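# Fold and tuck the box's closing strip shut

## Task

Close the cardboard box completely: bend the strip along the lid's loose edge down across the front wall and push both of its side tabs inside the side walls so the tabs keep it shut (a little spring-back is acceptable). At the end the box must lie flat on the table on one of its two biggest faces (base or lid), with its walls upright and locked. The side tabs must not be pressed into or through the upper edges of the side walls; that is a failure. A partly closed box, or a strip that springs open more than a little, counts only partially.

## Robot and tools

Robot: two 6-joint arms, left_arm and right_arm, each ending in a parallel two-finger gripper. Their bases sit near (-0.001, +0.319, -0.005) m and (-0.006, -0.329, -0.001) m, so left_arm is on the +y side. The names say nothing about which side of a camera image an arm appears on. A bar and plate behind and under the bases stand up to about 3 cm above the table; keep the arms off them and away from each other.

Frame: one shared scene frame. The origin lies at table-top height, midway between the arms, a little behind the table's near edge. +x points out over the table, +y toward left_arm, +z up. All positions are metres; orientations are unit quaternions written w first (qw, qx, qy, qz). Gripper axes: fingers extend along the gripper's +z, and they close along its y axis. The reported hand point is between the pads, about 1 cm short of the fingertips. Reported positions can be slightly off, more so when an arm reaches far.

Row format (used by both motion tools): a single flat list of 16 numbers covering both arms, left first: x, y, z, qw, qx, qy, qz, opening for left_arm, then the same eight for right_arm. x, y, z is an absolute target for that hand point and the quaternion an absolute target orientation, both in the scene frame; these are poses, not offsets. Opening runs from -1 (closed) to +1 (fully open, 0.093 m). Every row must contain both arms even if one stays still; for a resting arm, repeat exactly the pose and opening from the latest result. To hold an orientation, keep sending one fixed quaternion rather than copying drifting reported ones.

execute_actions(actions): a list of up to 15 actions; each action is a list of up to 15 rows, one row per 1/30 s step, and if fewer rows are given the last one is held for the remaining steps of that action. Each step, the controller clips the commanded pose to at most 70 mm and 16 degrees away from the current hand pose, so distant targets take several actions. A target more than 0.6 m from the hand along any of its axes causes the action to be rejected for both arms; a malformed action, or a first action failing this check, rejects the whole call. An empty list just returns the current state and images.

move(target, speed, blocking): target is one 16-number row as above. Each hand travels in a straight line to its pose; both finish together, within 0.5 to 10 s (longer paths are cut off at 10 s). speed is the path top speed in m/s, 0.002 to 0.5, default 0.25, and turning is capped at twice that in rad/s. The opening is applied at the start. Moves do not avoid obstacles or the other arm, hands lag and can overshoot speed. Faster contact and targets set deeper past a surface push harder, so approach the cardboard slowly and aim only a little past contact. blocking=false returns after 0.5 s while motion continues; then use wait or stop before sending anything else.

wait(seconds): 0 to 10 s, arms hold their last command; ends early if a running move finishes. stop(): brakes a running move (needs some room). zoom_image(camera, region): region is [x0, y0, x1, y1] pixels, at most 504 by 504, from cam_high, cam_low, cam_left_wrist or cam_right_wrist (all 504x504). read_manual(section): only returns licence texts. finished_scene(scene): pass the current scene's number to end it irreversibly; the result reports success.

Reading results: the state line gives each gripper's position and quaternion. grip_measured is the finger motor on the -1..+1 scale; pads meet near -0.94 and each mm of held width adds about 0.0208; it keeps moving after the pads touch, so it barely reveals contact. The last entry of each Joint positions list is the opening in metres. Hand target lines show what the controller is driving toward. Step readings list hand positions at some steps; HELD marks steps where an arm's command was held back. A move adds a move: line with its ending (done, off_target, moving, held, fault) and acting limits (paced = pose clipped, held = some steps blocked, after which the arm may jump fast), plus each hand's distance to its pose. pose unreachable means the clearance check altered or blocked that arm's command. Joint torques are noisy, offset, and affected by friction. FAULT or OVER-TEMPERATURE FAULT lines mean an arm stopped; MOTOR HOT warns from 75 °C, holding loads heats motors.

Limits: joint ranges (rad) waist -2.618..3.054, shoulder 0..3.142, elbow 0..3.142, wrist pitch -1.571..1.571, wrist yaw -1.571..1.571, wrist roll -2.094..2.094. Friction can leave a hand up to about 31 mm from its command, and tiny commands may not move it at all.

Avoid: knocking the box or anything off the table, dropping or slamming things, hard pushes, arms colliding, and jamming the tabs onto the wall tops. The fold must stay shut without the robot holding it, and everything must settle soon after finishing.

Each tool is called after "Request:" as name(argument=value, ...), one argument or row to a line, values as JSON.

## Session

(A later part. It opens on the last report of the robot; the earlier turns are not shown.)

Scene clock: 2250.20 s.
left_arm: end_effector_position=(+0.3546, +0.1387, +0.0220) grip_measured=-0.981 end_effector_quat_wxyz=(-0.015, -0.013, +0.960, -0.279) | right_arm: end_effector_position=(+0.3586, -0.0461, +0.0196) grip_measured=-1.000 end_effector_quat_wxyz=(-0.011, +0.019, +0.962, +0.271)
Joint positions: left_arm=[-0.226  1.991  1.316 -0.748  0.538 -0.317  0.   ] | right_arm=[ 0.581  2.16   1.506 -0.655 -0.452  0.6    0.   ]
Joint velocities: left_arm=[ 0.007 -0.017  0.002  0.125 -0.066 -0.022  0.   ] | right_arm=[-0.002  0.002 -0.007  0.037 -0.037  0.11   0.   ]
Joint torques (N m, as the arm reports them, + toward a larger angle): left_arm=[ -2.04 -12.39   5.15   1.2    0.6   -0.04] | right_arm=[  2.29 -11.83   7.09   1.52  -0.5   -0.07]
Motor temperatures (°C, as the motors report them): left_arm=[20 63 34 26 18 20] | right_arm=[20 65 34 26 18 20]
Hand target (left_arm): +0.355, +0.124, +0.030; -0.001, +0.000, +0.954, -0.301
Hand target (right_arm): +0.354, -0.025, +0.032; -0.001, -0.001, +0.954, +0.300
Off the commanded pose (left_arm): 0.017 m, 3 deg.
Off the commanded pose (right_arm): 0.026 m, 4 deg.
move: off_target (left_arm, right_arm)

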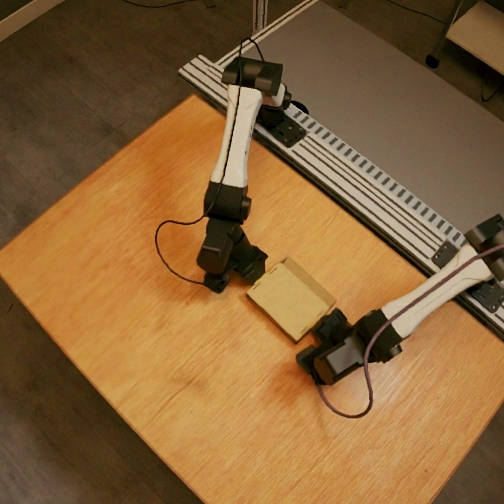

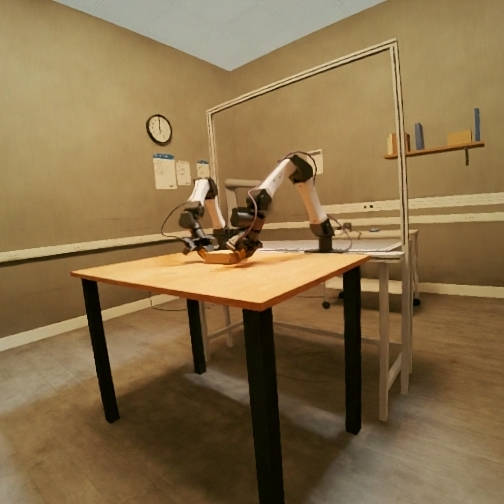

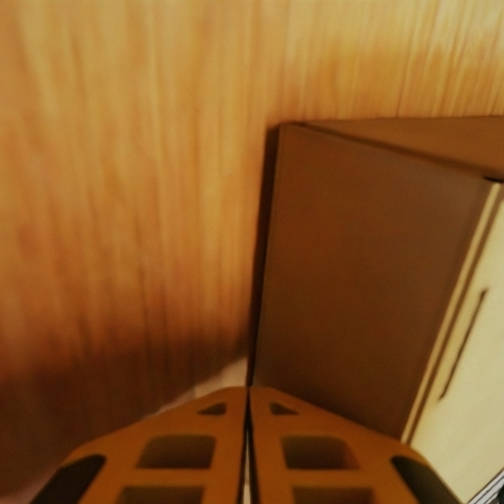

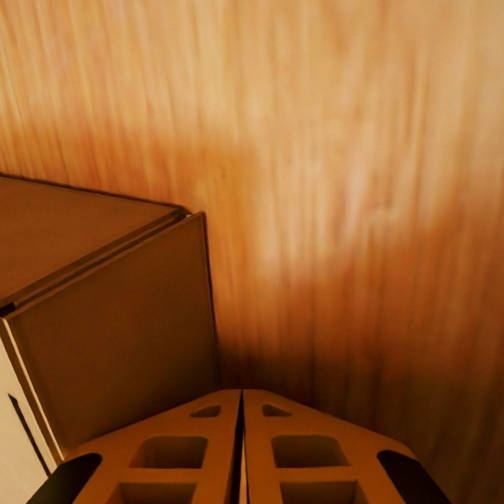

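Request:
move(
  target=[0.330,0.124,0.030,0,0,0.9537,-0.3007,-1, 0.330,-0.024,0.034,0,0,0.9537,0.3007,-1],
  speed=0.03,
)

Request:
move(
  target=[0.330,0.160,0.035,0,0,0.9537,-0.3007,-1, 0.330,-0.065,0.035,0,0,0.9537,0.3007,-1],
  speed=0.05,
)

Request:
move(
  target=[0.36,0.10,0.12,0.087,0,0.996,0,0.6, 0.22,-0.14,0.08,0.5,0,0.866,0,-1],
  speed=0.15,
)

Scene clock: 2260.00 s.
left_arm: end_effector_position=(+0.3298, +0.1382, +0.0222) grip_measured=-0.981 end_effector_quat_wxyz=(-0.015, -0.013, +0.960, -0.278) | right_arm: end_effector_position=(+0.3303, -0.0461, +0.0196) grip_measured=-1.000 end_effector_quat_wxyz=(-0.016, +0.019, +0.964, +0.265)
Joint positions: left_arm=[-0.246  1.907  1.196 -0.7    0.533 -0.34   0.   ] | right_arm=[ 0.617  2.081  1.384 -0.611 -0.44   0.636  0.   ]
Joint velocities: left_arm=[-0.002  0.007 -0.002  0.037  0.066 -0.051  0.   ] | right_arm=[-0.002 -0.007 -0.002 -0.007 -0.037  0.081  0.   ]
Joint torques (N m, as the arm reports them, + toward a larger angle): left_arm=[ -1.87 -11.62   4.99   1.2    0.6   -0.03] | right_arm=[  2.07 -11.5    7.13   1.6   -0.52  -0.09]
Motor temperatures (°C, as the motors report them): left_arm=[20 64 34 26 18 20] | right_arm=[20 68 34 27 19 20]
Hand target (left_arm): +0.330, +0.124, +0.030; -0.001, +0.000, +0.954, -0.301
Hand target (right_arm): +0.329, -0.025, +0.034; -0.001, -0.001, +0.954, +0.300
Off the commanded pose (left_arm): 0.016 m, 4 deg.
Off the commanded pose (right_arm): 0.026 m, 5 deg.
move: off_target (left_arm, right_arm)

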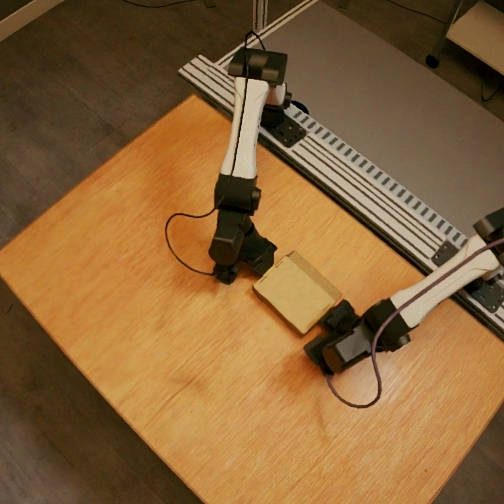

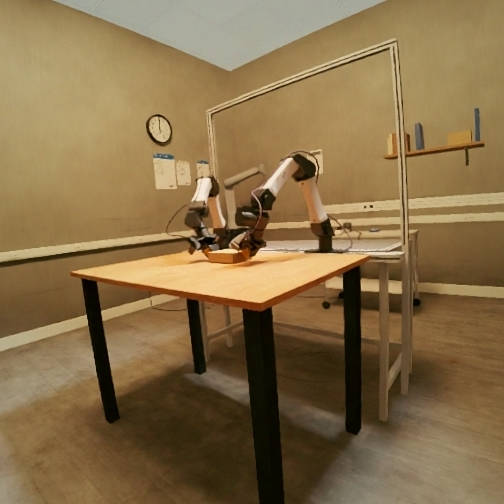

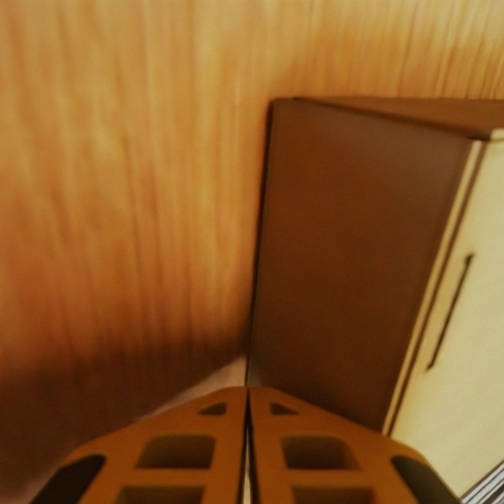

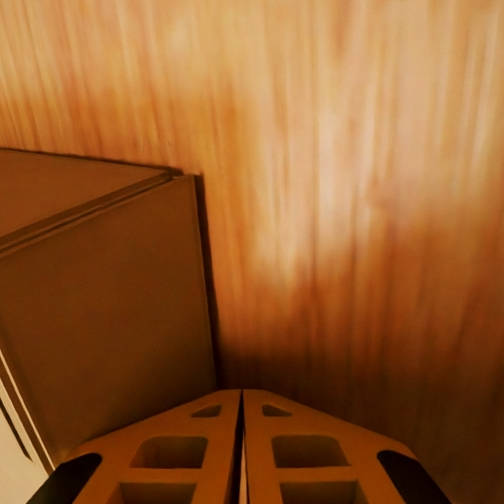

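Scene clock: 2261.23 s.
left_arm: end_effector_position=(+0.3398, +0.1573, +0.0340) grip_measured=-0.981 end_effector_quat_wxyz=(+0.010, +0.000, +0.955, -0.297) | right_arm: end_effector_position=(+0.3278, -0.0654, +0.0291) grip_measured=-1.000 end_effector_quat_wxyz=(-0.012, +0.009, +0.957, +0.290)
Joint positions: left_arm=[-0.174  1.881  1.196 -0.713  0.573 -0.246  0.   ] | right_arm=[ 0.562  2.017  1.31  -0.594 -0.494  0.568  0.   ]
Joint velocities: left_arm=[-0.017 -0.002 -0.022  0.022  0.066  0.022  0.   ] | right_arm=[-0.002  0.007 -0.007  0.007  0.007 -0.051  0.   ]
Joint torques (N m, as the arm reports them, + toward a larger angle): left_arm=[  0.25 -11.13   4.4    0.61   0.38   0.15] | right_arm=[ -0.64 -10.74   6.53   1.23  -0.27  -0.28]
Motor temperatures (°C, as the motors report them): left_arm=[20 64 34 26 18 20] | right_arm=[20 68 34 26 18 20]
Hand target (left_arm): +0.330, +0.160, +0.035; -0.001, -0.000, +0.954, -0.300
Hand target (right_arm): +0.330, -0.065, +0.035; -0.000, +0.000, +0.954, +0.300
Off the commanded pose (left_arm): 0.010 m, 1 deg.
Off the commanded pose (right_arm): 0.006 m, 2 deg.
move: done

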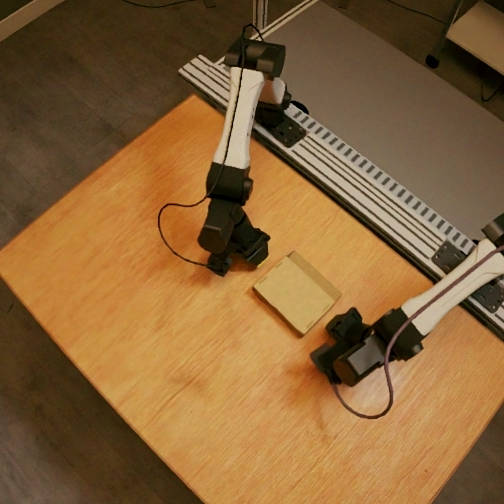

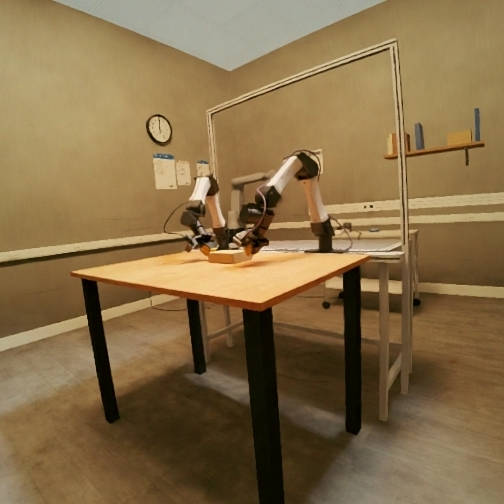

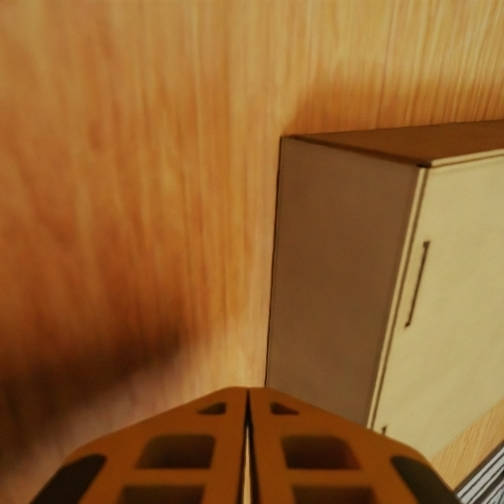

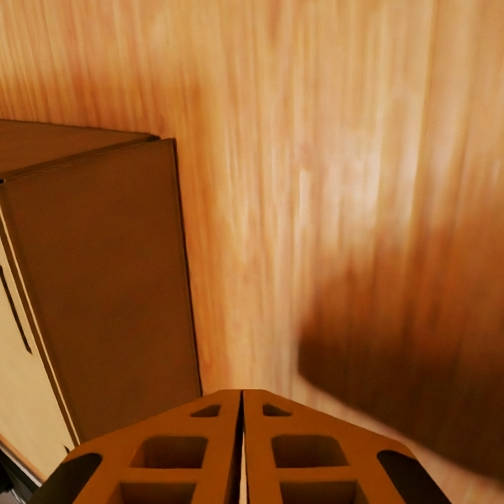

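Scene clock: 2265.77 s.
left_arm: end_effector_position=(+0.3613, +0.1038, +0.1142) grip_measured=+0.598 end_effector_quat_wxyz=(+0.082, +0.001, +0.997, -0.001) | right_arm: end_effector_position=(+0.2235, -0.1429, +0.0761) grip_measured=-1.000 end_effector_quat_wxyz=(+0.492, -0.008, +0.870, -0.016)
Joint positions: left_arm=[-0.557  2.007  1.806 -1.221 -0.105 -0.574  0.074] | right_arm=[ 1.243  1.389  0.505 -0.143  0.933  0.849  0.   ]
Joint velocities: left_arm=[-0.012 -0.002  0.002 -0.081  0.022 -0.022 -0.001] | right_arm=[ 0.002  0.017 -0.012  0.007  0.007  0.007  0.   ]
Joint torques (N m, as the arm reports them, + toward a larger angle): left_arm=[ -0.81 -10.62   9.74   0.58  -0.14  -0.06] | right_arm=[ 0.6  -4.62  6.47  1.62  0.58 -0.09]
Motor temperatures (°C, as the motors report them): left_arm=[20 64 34 26 18 20] | right_arm=[20 66 33 27 18 20]
Hand target (left_arm): +0.363, +0.100, +0.121; +0.089, +0.000, +0.996, -0.001
Hand target (right_arm): +0.222, -0.141, +0.079; +0.500, -0.000, +0.866, -0.005
Off the commanded pose (left_arm): 0.007 m, 1 deg.
Off the commanded pose (right_arm): 0.006 m, 2 deg.
move: done

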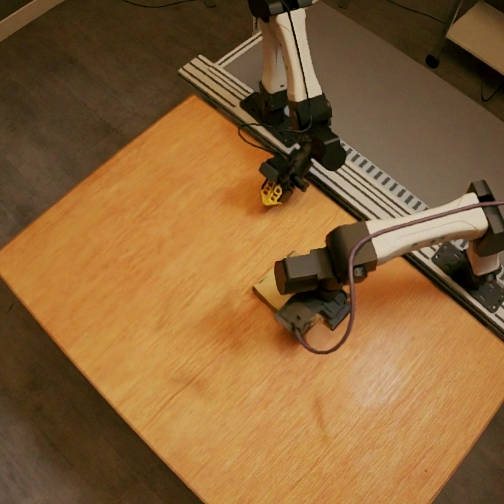

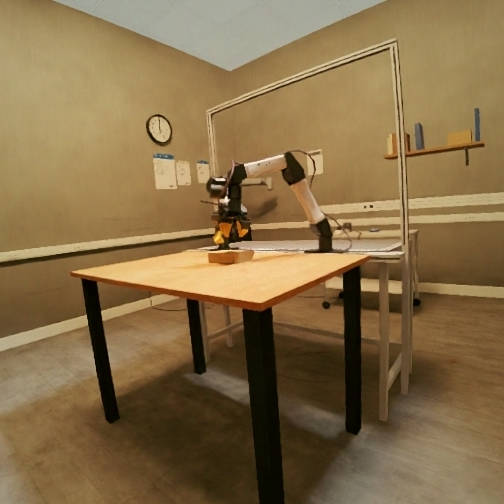

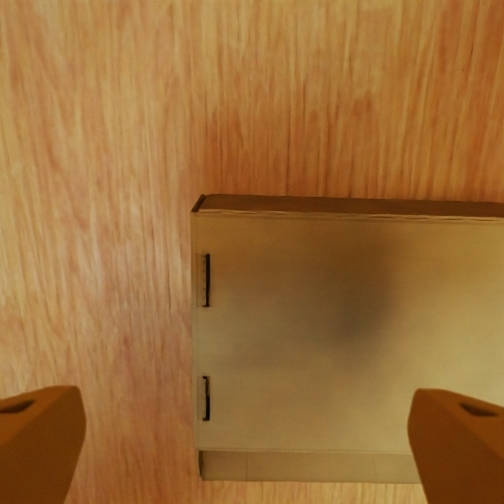

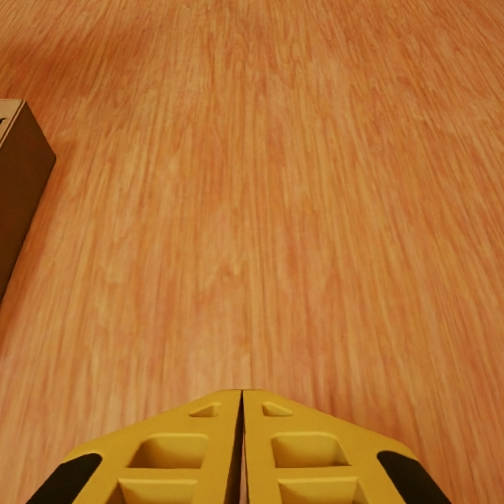

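Request:
move(
  target=[0.432,0.046,0.085,0.087,0,0.996,0,0.6, 0.22,-0.14,0.08,0.5,0,0.866,0,-1],
  speed=0.1,
)

Request:
move(
  target=[0.432,0.046,0.022,0.087,0,0.996,0,0.6, 0.225,0.03,0.05,0.5,0,0.866,0,-1],
  speed=0.1,
)

Scene clock: 2276.00 s.
left_arm: end_effector_position=(+0.4344, +0.0504, +0.0788) grip_measured=+0.598 end_effector_quat_wxyz=(+0.082, -0.001, +0.997, -0.000) | right_arm: end_effector_position=(+0.2218, -0.1409, +0.0765) grip_measured=-1.000 end_effector_quat_wxyz=(+0.493, -0.006, +0.870, -0.011)
Joint positions: left_arm=[-0.565  2.479  2.448 -1.393 -0.108 -0.585  0.074] | right_arm=[ 1.253  1.389  0.505 -0.143  0.936  0.862  0.   ]
Joint velocities: left_arm=[-0.017 -0.017  0.002 -0.081 -0.081 -0.037 -0.001] | right_arm=[ 0.022 -0.002 -0.007 -0.007  0.007  0.022  0.   ]
Joint torques (N m, as the arm reports them, + toward a larger angle): left_arm=[ -0.95 -14.16   9.57   0.58  -0.16  -0.04] | right_arm=[ 0.59 -5.2   6.53  1.51  0.56 -0.06]
Motor temperatures (°C, as the motors report them): left_arm=[20 64 36 25 18 20] | right_arm=[20 62 33 27 19 20]
Hand target (left_arm): +0.433, +0.046, +0.086; +0.088, -0.000, +0.996, -0.001
Hand target (right_arm): +0.220, -0.140, +0.080; +0.500, +0.000, +0.866, -0.000
Off the commanded pose (left_arm): 0.008 m, 1 deg.
Off the commanded pose (right_arm): 0.004 m, 2 deg.
move: done

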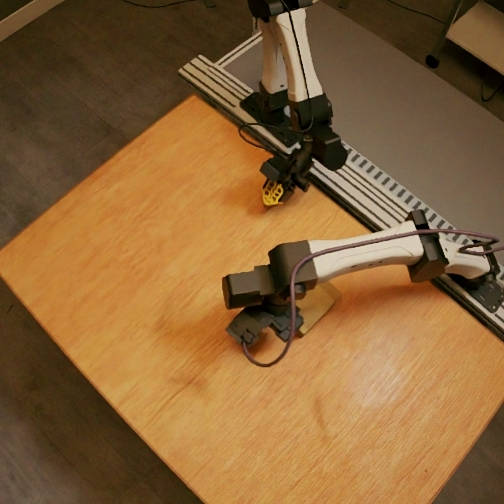

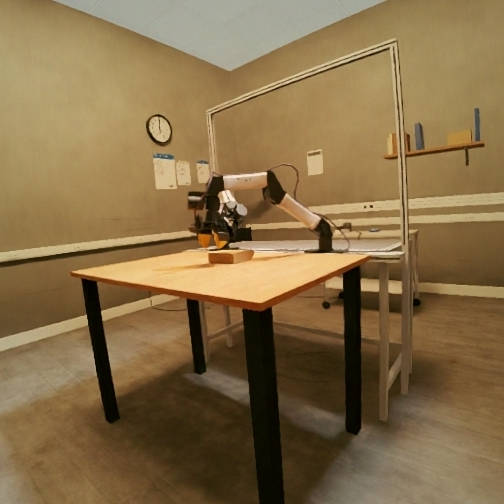

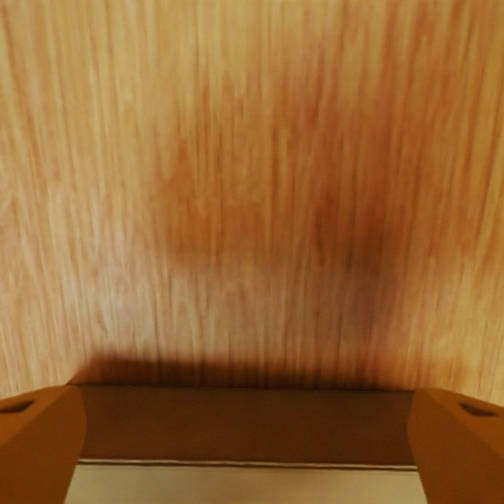

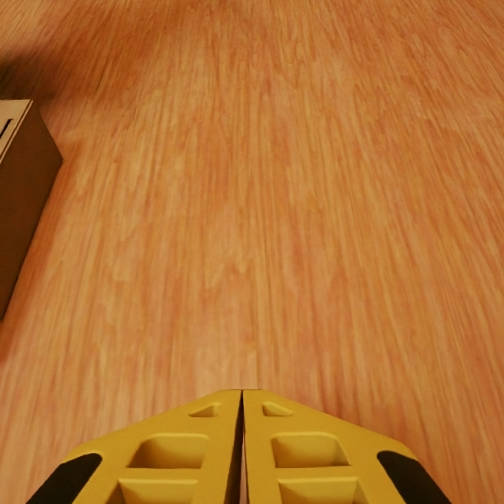

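Scene clock: 2278.20 s.
left_arm: end_effector_position=(+0.4322, +0.0505, +0.0151) grip_measured=+0.598 end_effector_quat_wxyz=(+0.075, -0.000, +0.997, +0.004) | right_arm: end_effector_position=(+0.2267, +0.0251, +0.0505) grip_measured=-1.000 end_effector_quat_wxyz=(+0.497, -0.002, +0.868, -0.002)
Joint positions: left_arm=[-0.565  2.465  2.17  -1.147 -0.108 -0.585  0.074] | right_arm=[ 1.414  2.051  1.163 -0.326  1.007  1.113  0.   ]
Joint velocities: left_arm=[-0.007 -0.017 -0.007 -0.022 -0.051  0.007 -0.   ] | right_arm=[-0.007 -0.002 -0.007  0.007 -0.051  0.022  0.   ]
Joint torques (N m, as the arm reports them, + toward a larger angle): left_arm=[ -0.93 -16.75   5.24   0.87  -0.16  -0.02] | right_arm=[ 0.34 -8.15  9.47  0.97  0.62 -0.03]
Motor temperatures (°C, as the motors report them): left_arm=[20 65 35 25 18 20] | right_arm=[20 61 33 27 19 20]
Hand target (left_arm): +0.431, +0.046, +0.022; +0.086, +0.000, +0.996, +0.000
Hand target (right_arm): +0.225, +0.030, +0.052; +0.501, -0.001, +0.865, +0.000
Off the commanded pose (left_arm): 0.008 m, 1 deg.
Off the commanded pose (right_arm): 0.005 m, 1 deg.
move: done

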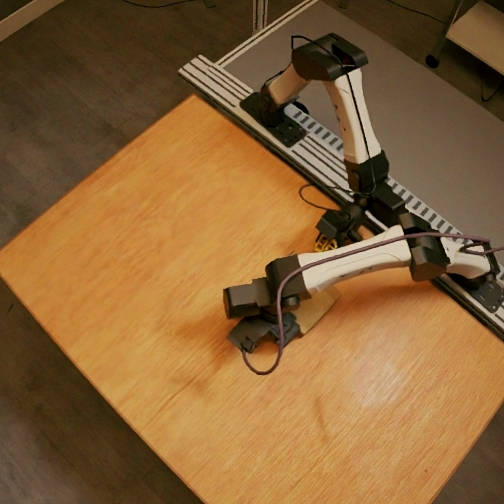

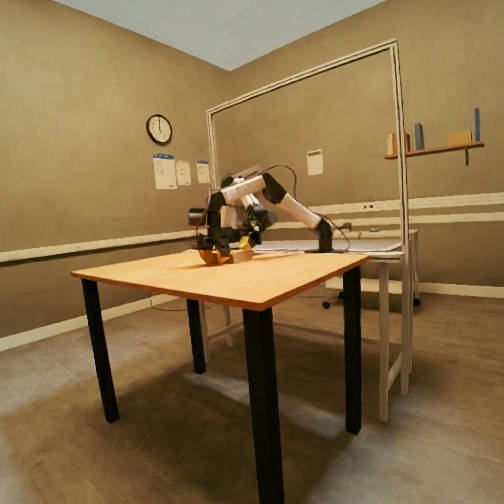

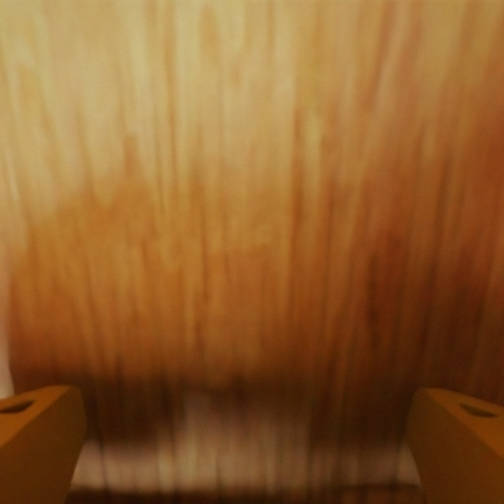

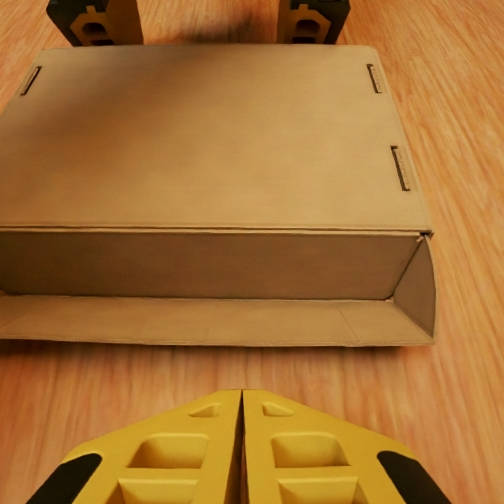

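Request:
move(
  target=[0.424,0.046,0.024,0.087,0,0.996,0,0.6, 0.232,0.035,0.012,0.5,0,0.866,0,-1],
  speed=0.04,
)

Request:
move(
  target=[0.424,0.046,0.024,0.087,0,0.996,0,0.6, 0.262,0.035,0.020,0.5,0,0.866,0,-1],
  speed=0.02,
)

Scene clock: 2285.13 s.
left_arm: end_effector_position=(+0.4252, +0.0493, +0.0189) grip_measured=+0.598 end_effector_quat_wxyz=(+0.076, +0.000, +0.997, +0.003) | right_arm: end_effector_position=(+0.2290, +0.0311, +0.0173) grip_measured=-1.000 end_effector_quat_wxyz=(+0.501, -0.002, +0.865, -0.006)
Joint positions: left_arm=[-0.575  2.431  2.123 -1.131 -0.109 -0.595  0.074] | right_arm=[ 1.413  2.157  1.163 -0.224  1.018  1.113  0.   ]
Joint velocities: left_arm=[-0.007 -0.012  0.002 -0.022 -0.022 -0.037 -0.002] | right_arm=[ 0.007 -0.007 -0.017  0.095  0.066 -0.095  0.   ]
Joint torques (N m, as the arm reports them, + toward a larger angle): left_arm=[ -0.83 -16.31   5.22   0.85  -0.16  -0.04] | right_arm=[-0.89 -8.08  7.31  1.37  0.41 -0.2 ]
Motor temperatures (°C, as the motors report them): left_arm=[20 69 35 25 18 20] | right_arm=[20 61 33 26 19 20]
Hand target (left_arm): +0.424, +0.046, +0.024; +0.087, -0.000, +0.996, +0.000
Hand target (right_arm): +0.232, +0.035, +0.012; +0.500, +0.000, +0.866, -0.000
Off the commanded pose (left_arm): 0.006 m, 1 deg.
Off the commanded pose (right_arm): 0.007 m, 1 deg.
move: done

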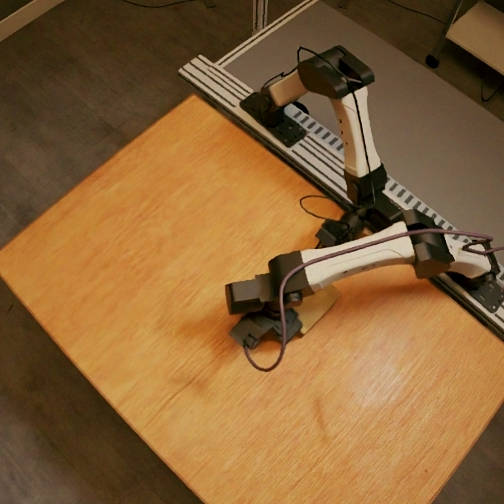

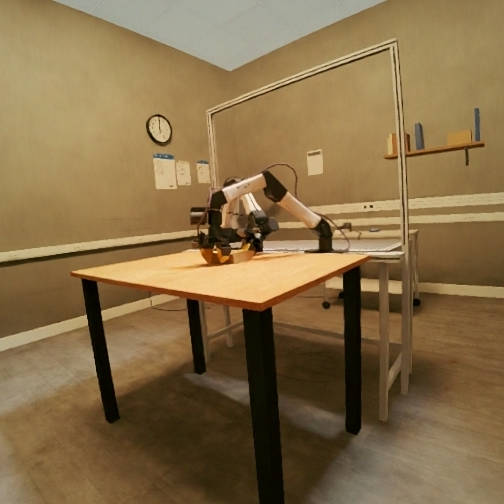

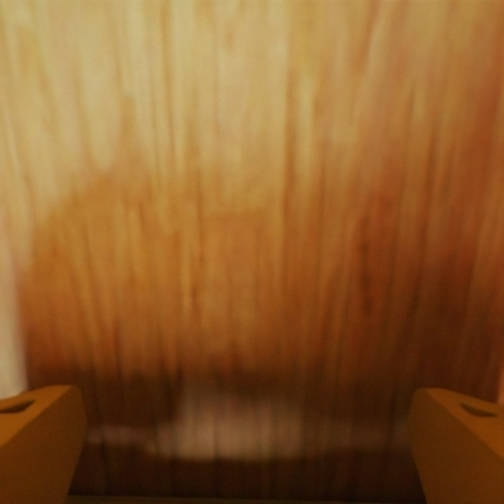

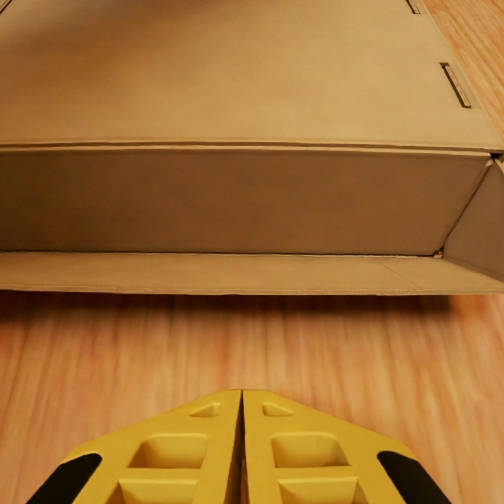

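Scene clock: 2287.03 s.
left_arm: end_effector_position=(+0.4254, +0.0492, +0.0188) grip_measured=+0.598 end_effector_quat_wxyz=(+0.077, +0.000, +0.997, +0.003) | right_arm: end_effector_position=(+0.2569, +0.0289, +0.0183) grip_measured=-1.000 end_effector_quat_wxyz=(+0.497, -0.004, +0.868, -0.009)
Joint positions: left_arm=[-0.575  2.431  2.123 -1.129 -0.11  -0.595  0.074] | right_arm=[ 1.339  2.157  1.163 -0.132  0.983  0.992  0.   ]
Joint velocities: left_arm=[ 0.012 -0.002 -0.007  0.037 -0.095 -0.051 -0.   ] | right_arm=[-0.007  0.002 -0.017  0.037 -0.007 -0.022  0.   ]
Joint torques (N m, as the arm reports them, + toward a larger angle): left_arm=[ -0.83 -16.33   5.06   0.9   -0.17  -0.03] | right_arm=[-0.73 -8.93  8.53  1.48  0.47 -0.21]
Motor temperatures (°C, as the motors report them): left_arm=[20 70 35 25 18 20] | right_arm=[20 61 33 26 19 20]
Hand target (left_arm): +0.424, +0.046, +0.024; +0.086, -0.000, +0.996, +0.000
Hand target (right_arm): +0.262, +0.035, +0.020; +0.500, +0.000, +0.866, -0.000
Off the commanded pose (left_arm): 0.006 m, 1 deg.
Off the commanded pose (right_arm): 0.008 m, 1 deg.
move: done

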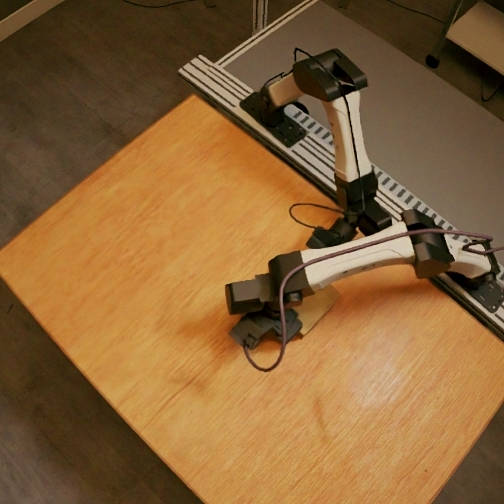

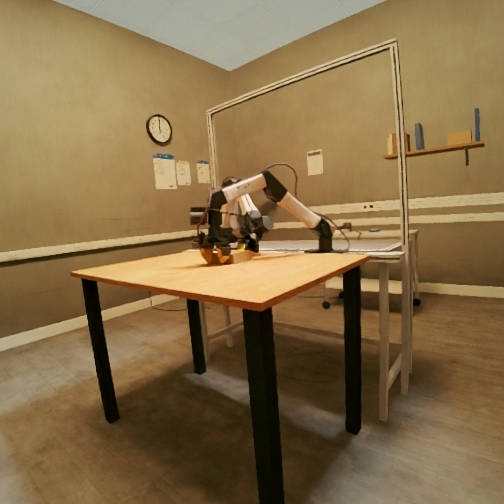

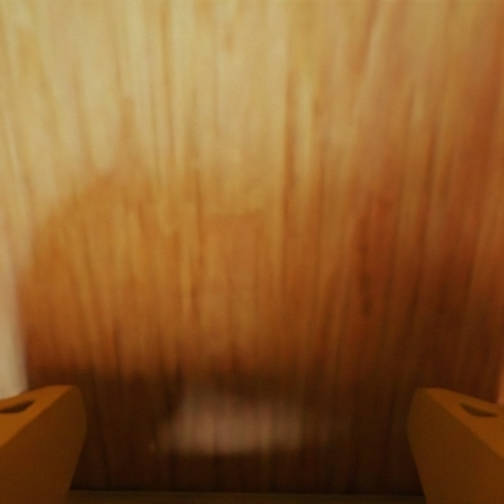

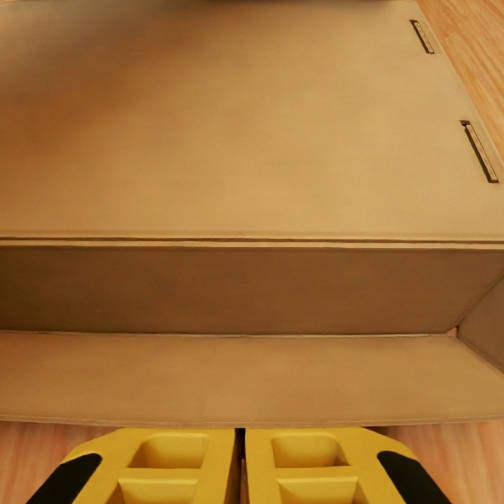

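Request:
move(
  target=[0.420,0.046,0.022,0.087,0,0.996,0,0.6, 0.285,0.035,0.036,0.5,0,0.866,0,-1],
  speed=0.012,
)

Scene clock: 2295.73 s.
left_arm: end_effector_position=(+0.4306, +0.0490, +0.0202) grip_measured=+0.598 end_effector_quat_wxyz=(+0.095, -0.004, +0.995, +0.001) | right_arm: end_effector_position=(+0.2737, +0.0266, +0.0188) grip_measured=-1.000 end_effector_quat_wxyz=(+0.486, -0.018, +0.874, -0.020)
Joint positions: left_arm=[-0.575  2.413  2.091 -1.082 -0.126 -0.6    0.074] | right_arm=[ 1.291  2.157  1.181 -0.119  0.944  0.908  0.   ]
Joint velocities: left_arm=[-0.002 -0.017 -0.002 -0.037 -0.022  0.022  0.001] | right_arm=[-0.002 -0.027  0.012 -0.007  0.022  0.007  0.   ]
Joint torques (N m, as the arm reports them, + toward a larger angle): left_arm=[ -1.21 -16.11   4.83   0.67  -0.01  -0.02] | right_arm=[ -1.41 -11.02   9.7    1.56   0.59  -0.27]
Motor temperatures (°C, as the motors report them): left_arm=[20 74 35 25 18 20] | right_arm=[20 62 33 26 19 20]
Hand target (left_arm): +0.420, +0.046, +0.022; +0.087, -0.000, +0.996, +0.000
Hand target (right_arm): +0.284, +0.034, +0.036; +0.500, +0.001, +0.866, -0.000
Off the commanded pose (left_arm): 0.011 m, 1 deg.
Off the commanded pose (right_arm): 0.022 m, 4 deg.
move: off_target (left_arm, right_arm)

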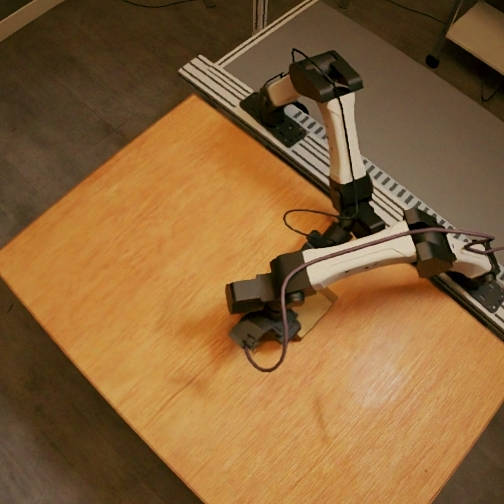

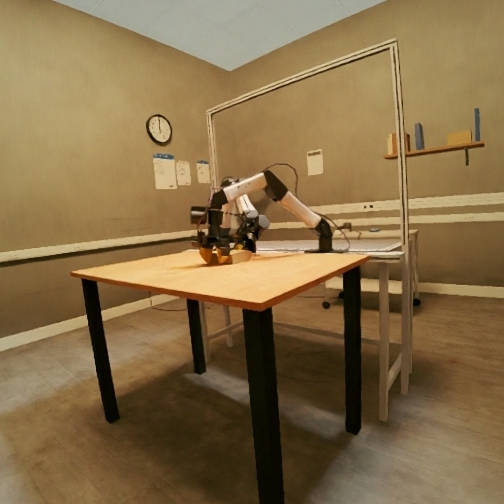

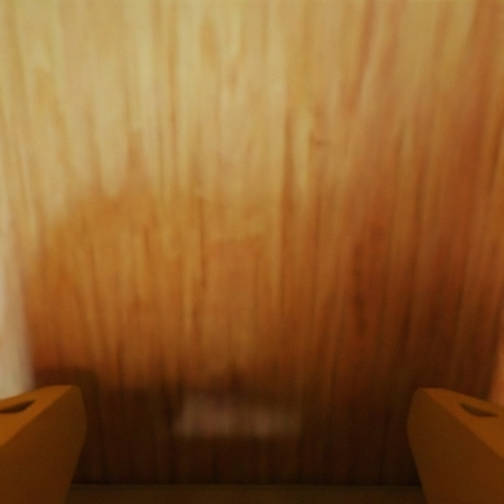

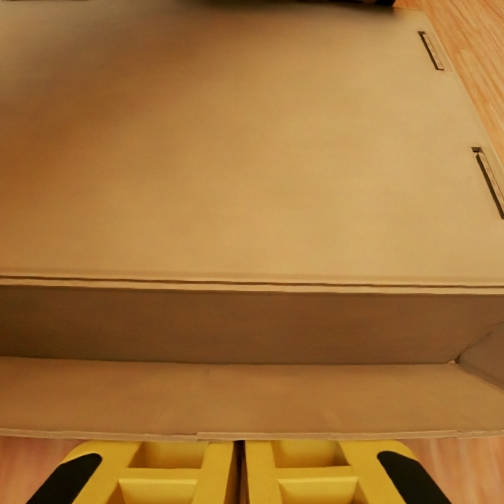

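Request:
move(
  target=[0.408,0.046,0.018,0.087,0,0.996,0,0.6, 0.285,0.035,0.058,0.5,0,0.866,0,-1],
  speed=0.015,
)

Scene clock: 2302.20 s.
left_arm: end_effector_position=(+0.4268, +0.0513, +0.0201) grip_measured=+0.598 end_effector_quat_wxyz=(+0.108, -0.008, +0.994, -0.000) | right_arm: end_effector_position=(+0.2732, +0.0275, +0.0361) grip_measured=-1.000 end_effector_quat_wxyz=(+0.481, -0.021, +0.876, -0.019)
Joint positions: left_arm=[-0.581  2.366  2.002 -1.019 -0.141 -0.609  0.074] | right_arm=[ 1.291  2.113  1.203 -0.19   0.933  0.907  0.   ]
Joint velocities: left_arm=[-0.027 -0.002 -0.012  0.022 -0.066 -0.007 -0.   ] | right_arm=[ 0.002 -0.002  0.002 -0.081  0.037  0.022  0.   ]
Joint torques (N m, as the arm reports them, + toward a larger angle): left_arm=[ -1.93 -15.54   4.41   0.59   0.07  -0.03] | right_arm=[ -1.36 -11.34  10.32   1.5    0.68  -0.25]
Motor temperatures (°C, as the motors report them): left_arm=[20 76 34 25 18 20] | right_arm=[20 63 34 26 19 20]
Hand target (left_arm): +0.408, +0.046, +0.018; +0.087, +0.000, +0.996, +0.000
Hand target (right_arm): +0.284, +0.034, +0.058; +0.500, +0.001, +0.866, -0.001
Off the commanded pose (left_arm): 0.020 m, 3 deg.
Off the commanded pose (right_arm): 0.026 m, 4 deg.
MOTOR HOT: a motor of the left arm reached 75 °C. Now the hottest motor of the left arm, joint 2 (shoulder), reports 76 °C. The controller's stop level is 90 °C. To cool a motor, set the load down, stop pushing, or move to a pose that needs little force.
move: off_target (left_arm, right_arm)

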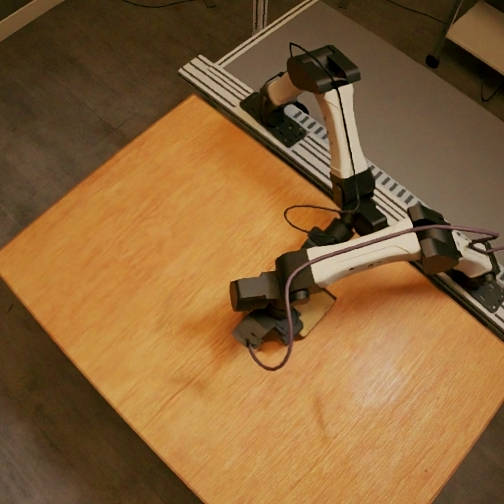

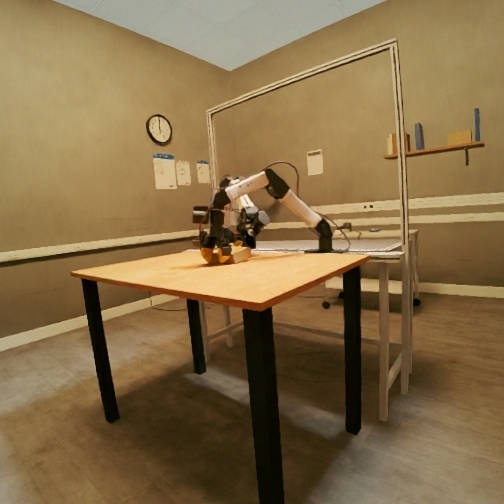

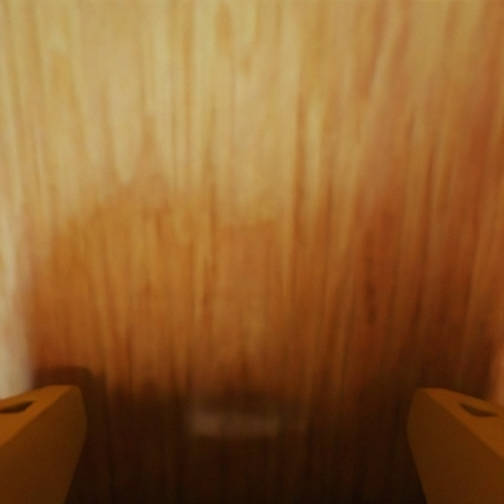

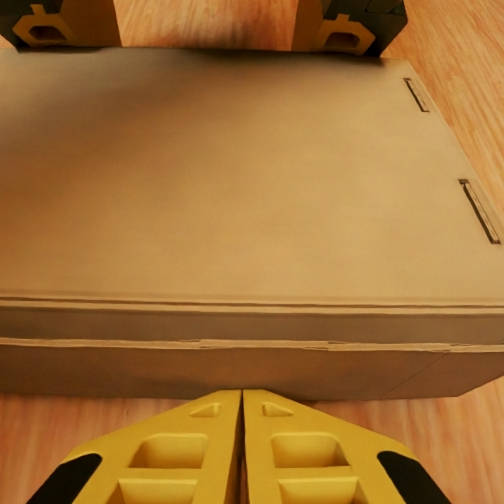

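Request:
move(
  target=[0.408,0.046,0.018,0.087,0,0.996,0,0.6, 0.292,0.035,0.022,0.5,0,0.866,0,-1],
  speed=0.015,
)

Scene clock: 2309.23 s.
left_arm: end_effector_position=(+0.4284, +0.0525, +0.0204) grip_measured=+0.598 end_effector_quat_wxyz=(+0.112, -0.009, +0.994, +0.003) | right_arm: end_effector_position=(+0.2799, +0.0320, +0.0207) grip_measured=-1.000 end_effector_quat_wxyz=(+0.488, -0.018, +0.873, -0.016)
Joint positions: left_arm=[-0.58   2.366  2.002 -1.016 -0.151 -0.609  0.074] | right_arm=[ 1.281  2.168  1.203 -0.105  0.939  0.887  0.   ]
Joint velocities: left_arm=[-0.012 -0.002  0.012  0.066 -0.037 -0.125 -0.001] | right_arm=[ 0.012  0.007 -0.002  0.037  0.007 -0.022  0.   ]
Joint torques (N m, as the arm reports them, + toward a larger angle): left_arm=[ -1.93 -15.46   4.8    0.55   0.2   -0.04] | right_arm=[-1.93 -8.88  7.39  2.06  0.54 -0.26]
Motor temperatures (°C, as the motors report them): left_arm=[20 78 34 25 18 20] | right_arm=[20 64 34 26 19 20]
Hand target (left_arm): +0.409, +0.046, +0.018; +0.087, -0.000, +0.996, +0.000
Hand target (right_arm): +0.292, +0.035, +0.022; +0.499, +0.001, +0.866, -0.002
Off the commanded pose (left_arm): 0.022 m, 3 deg.
Off the commanded pose (right_arm): 0.013 m, 3 deg.
MOTOR HOT: still on. Now the hottest motor of the left arm, joint 2 (shoulder), reports 78 °C; the controller's stop level is 90 °C.
move: off_target (left_arm, right_arm)

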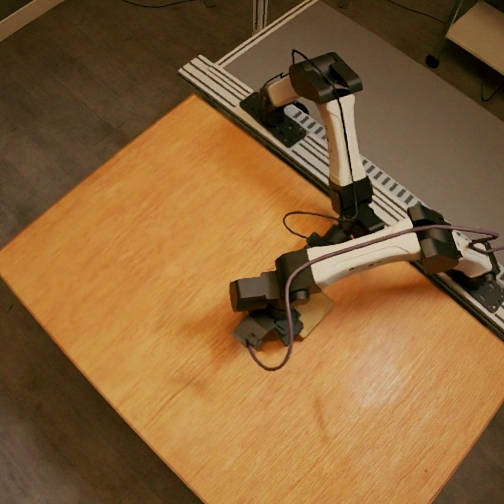

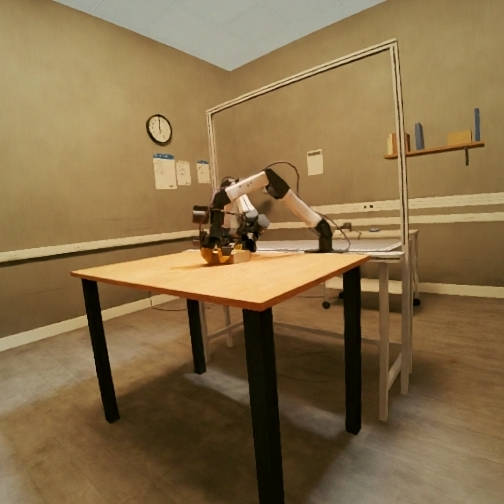

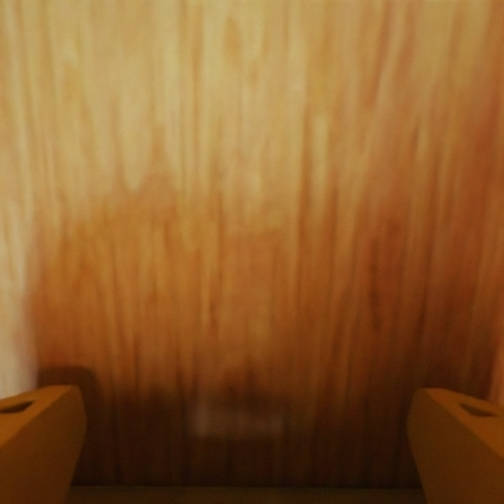

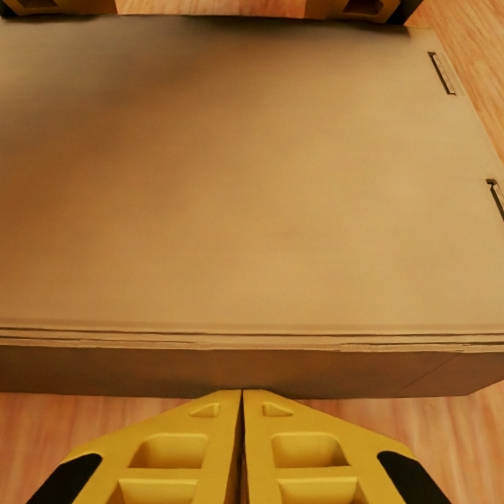

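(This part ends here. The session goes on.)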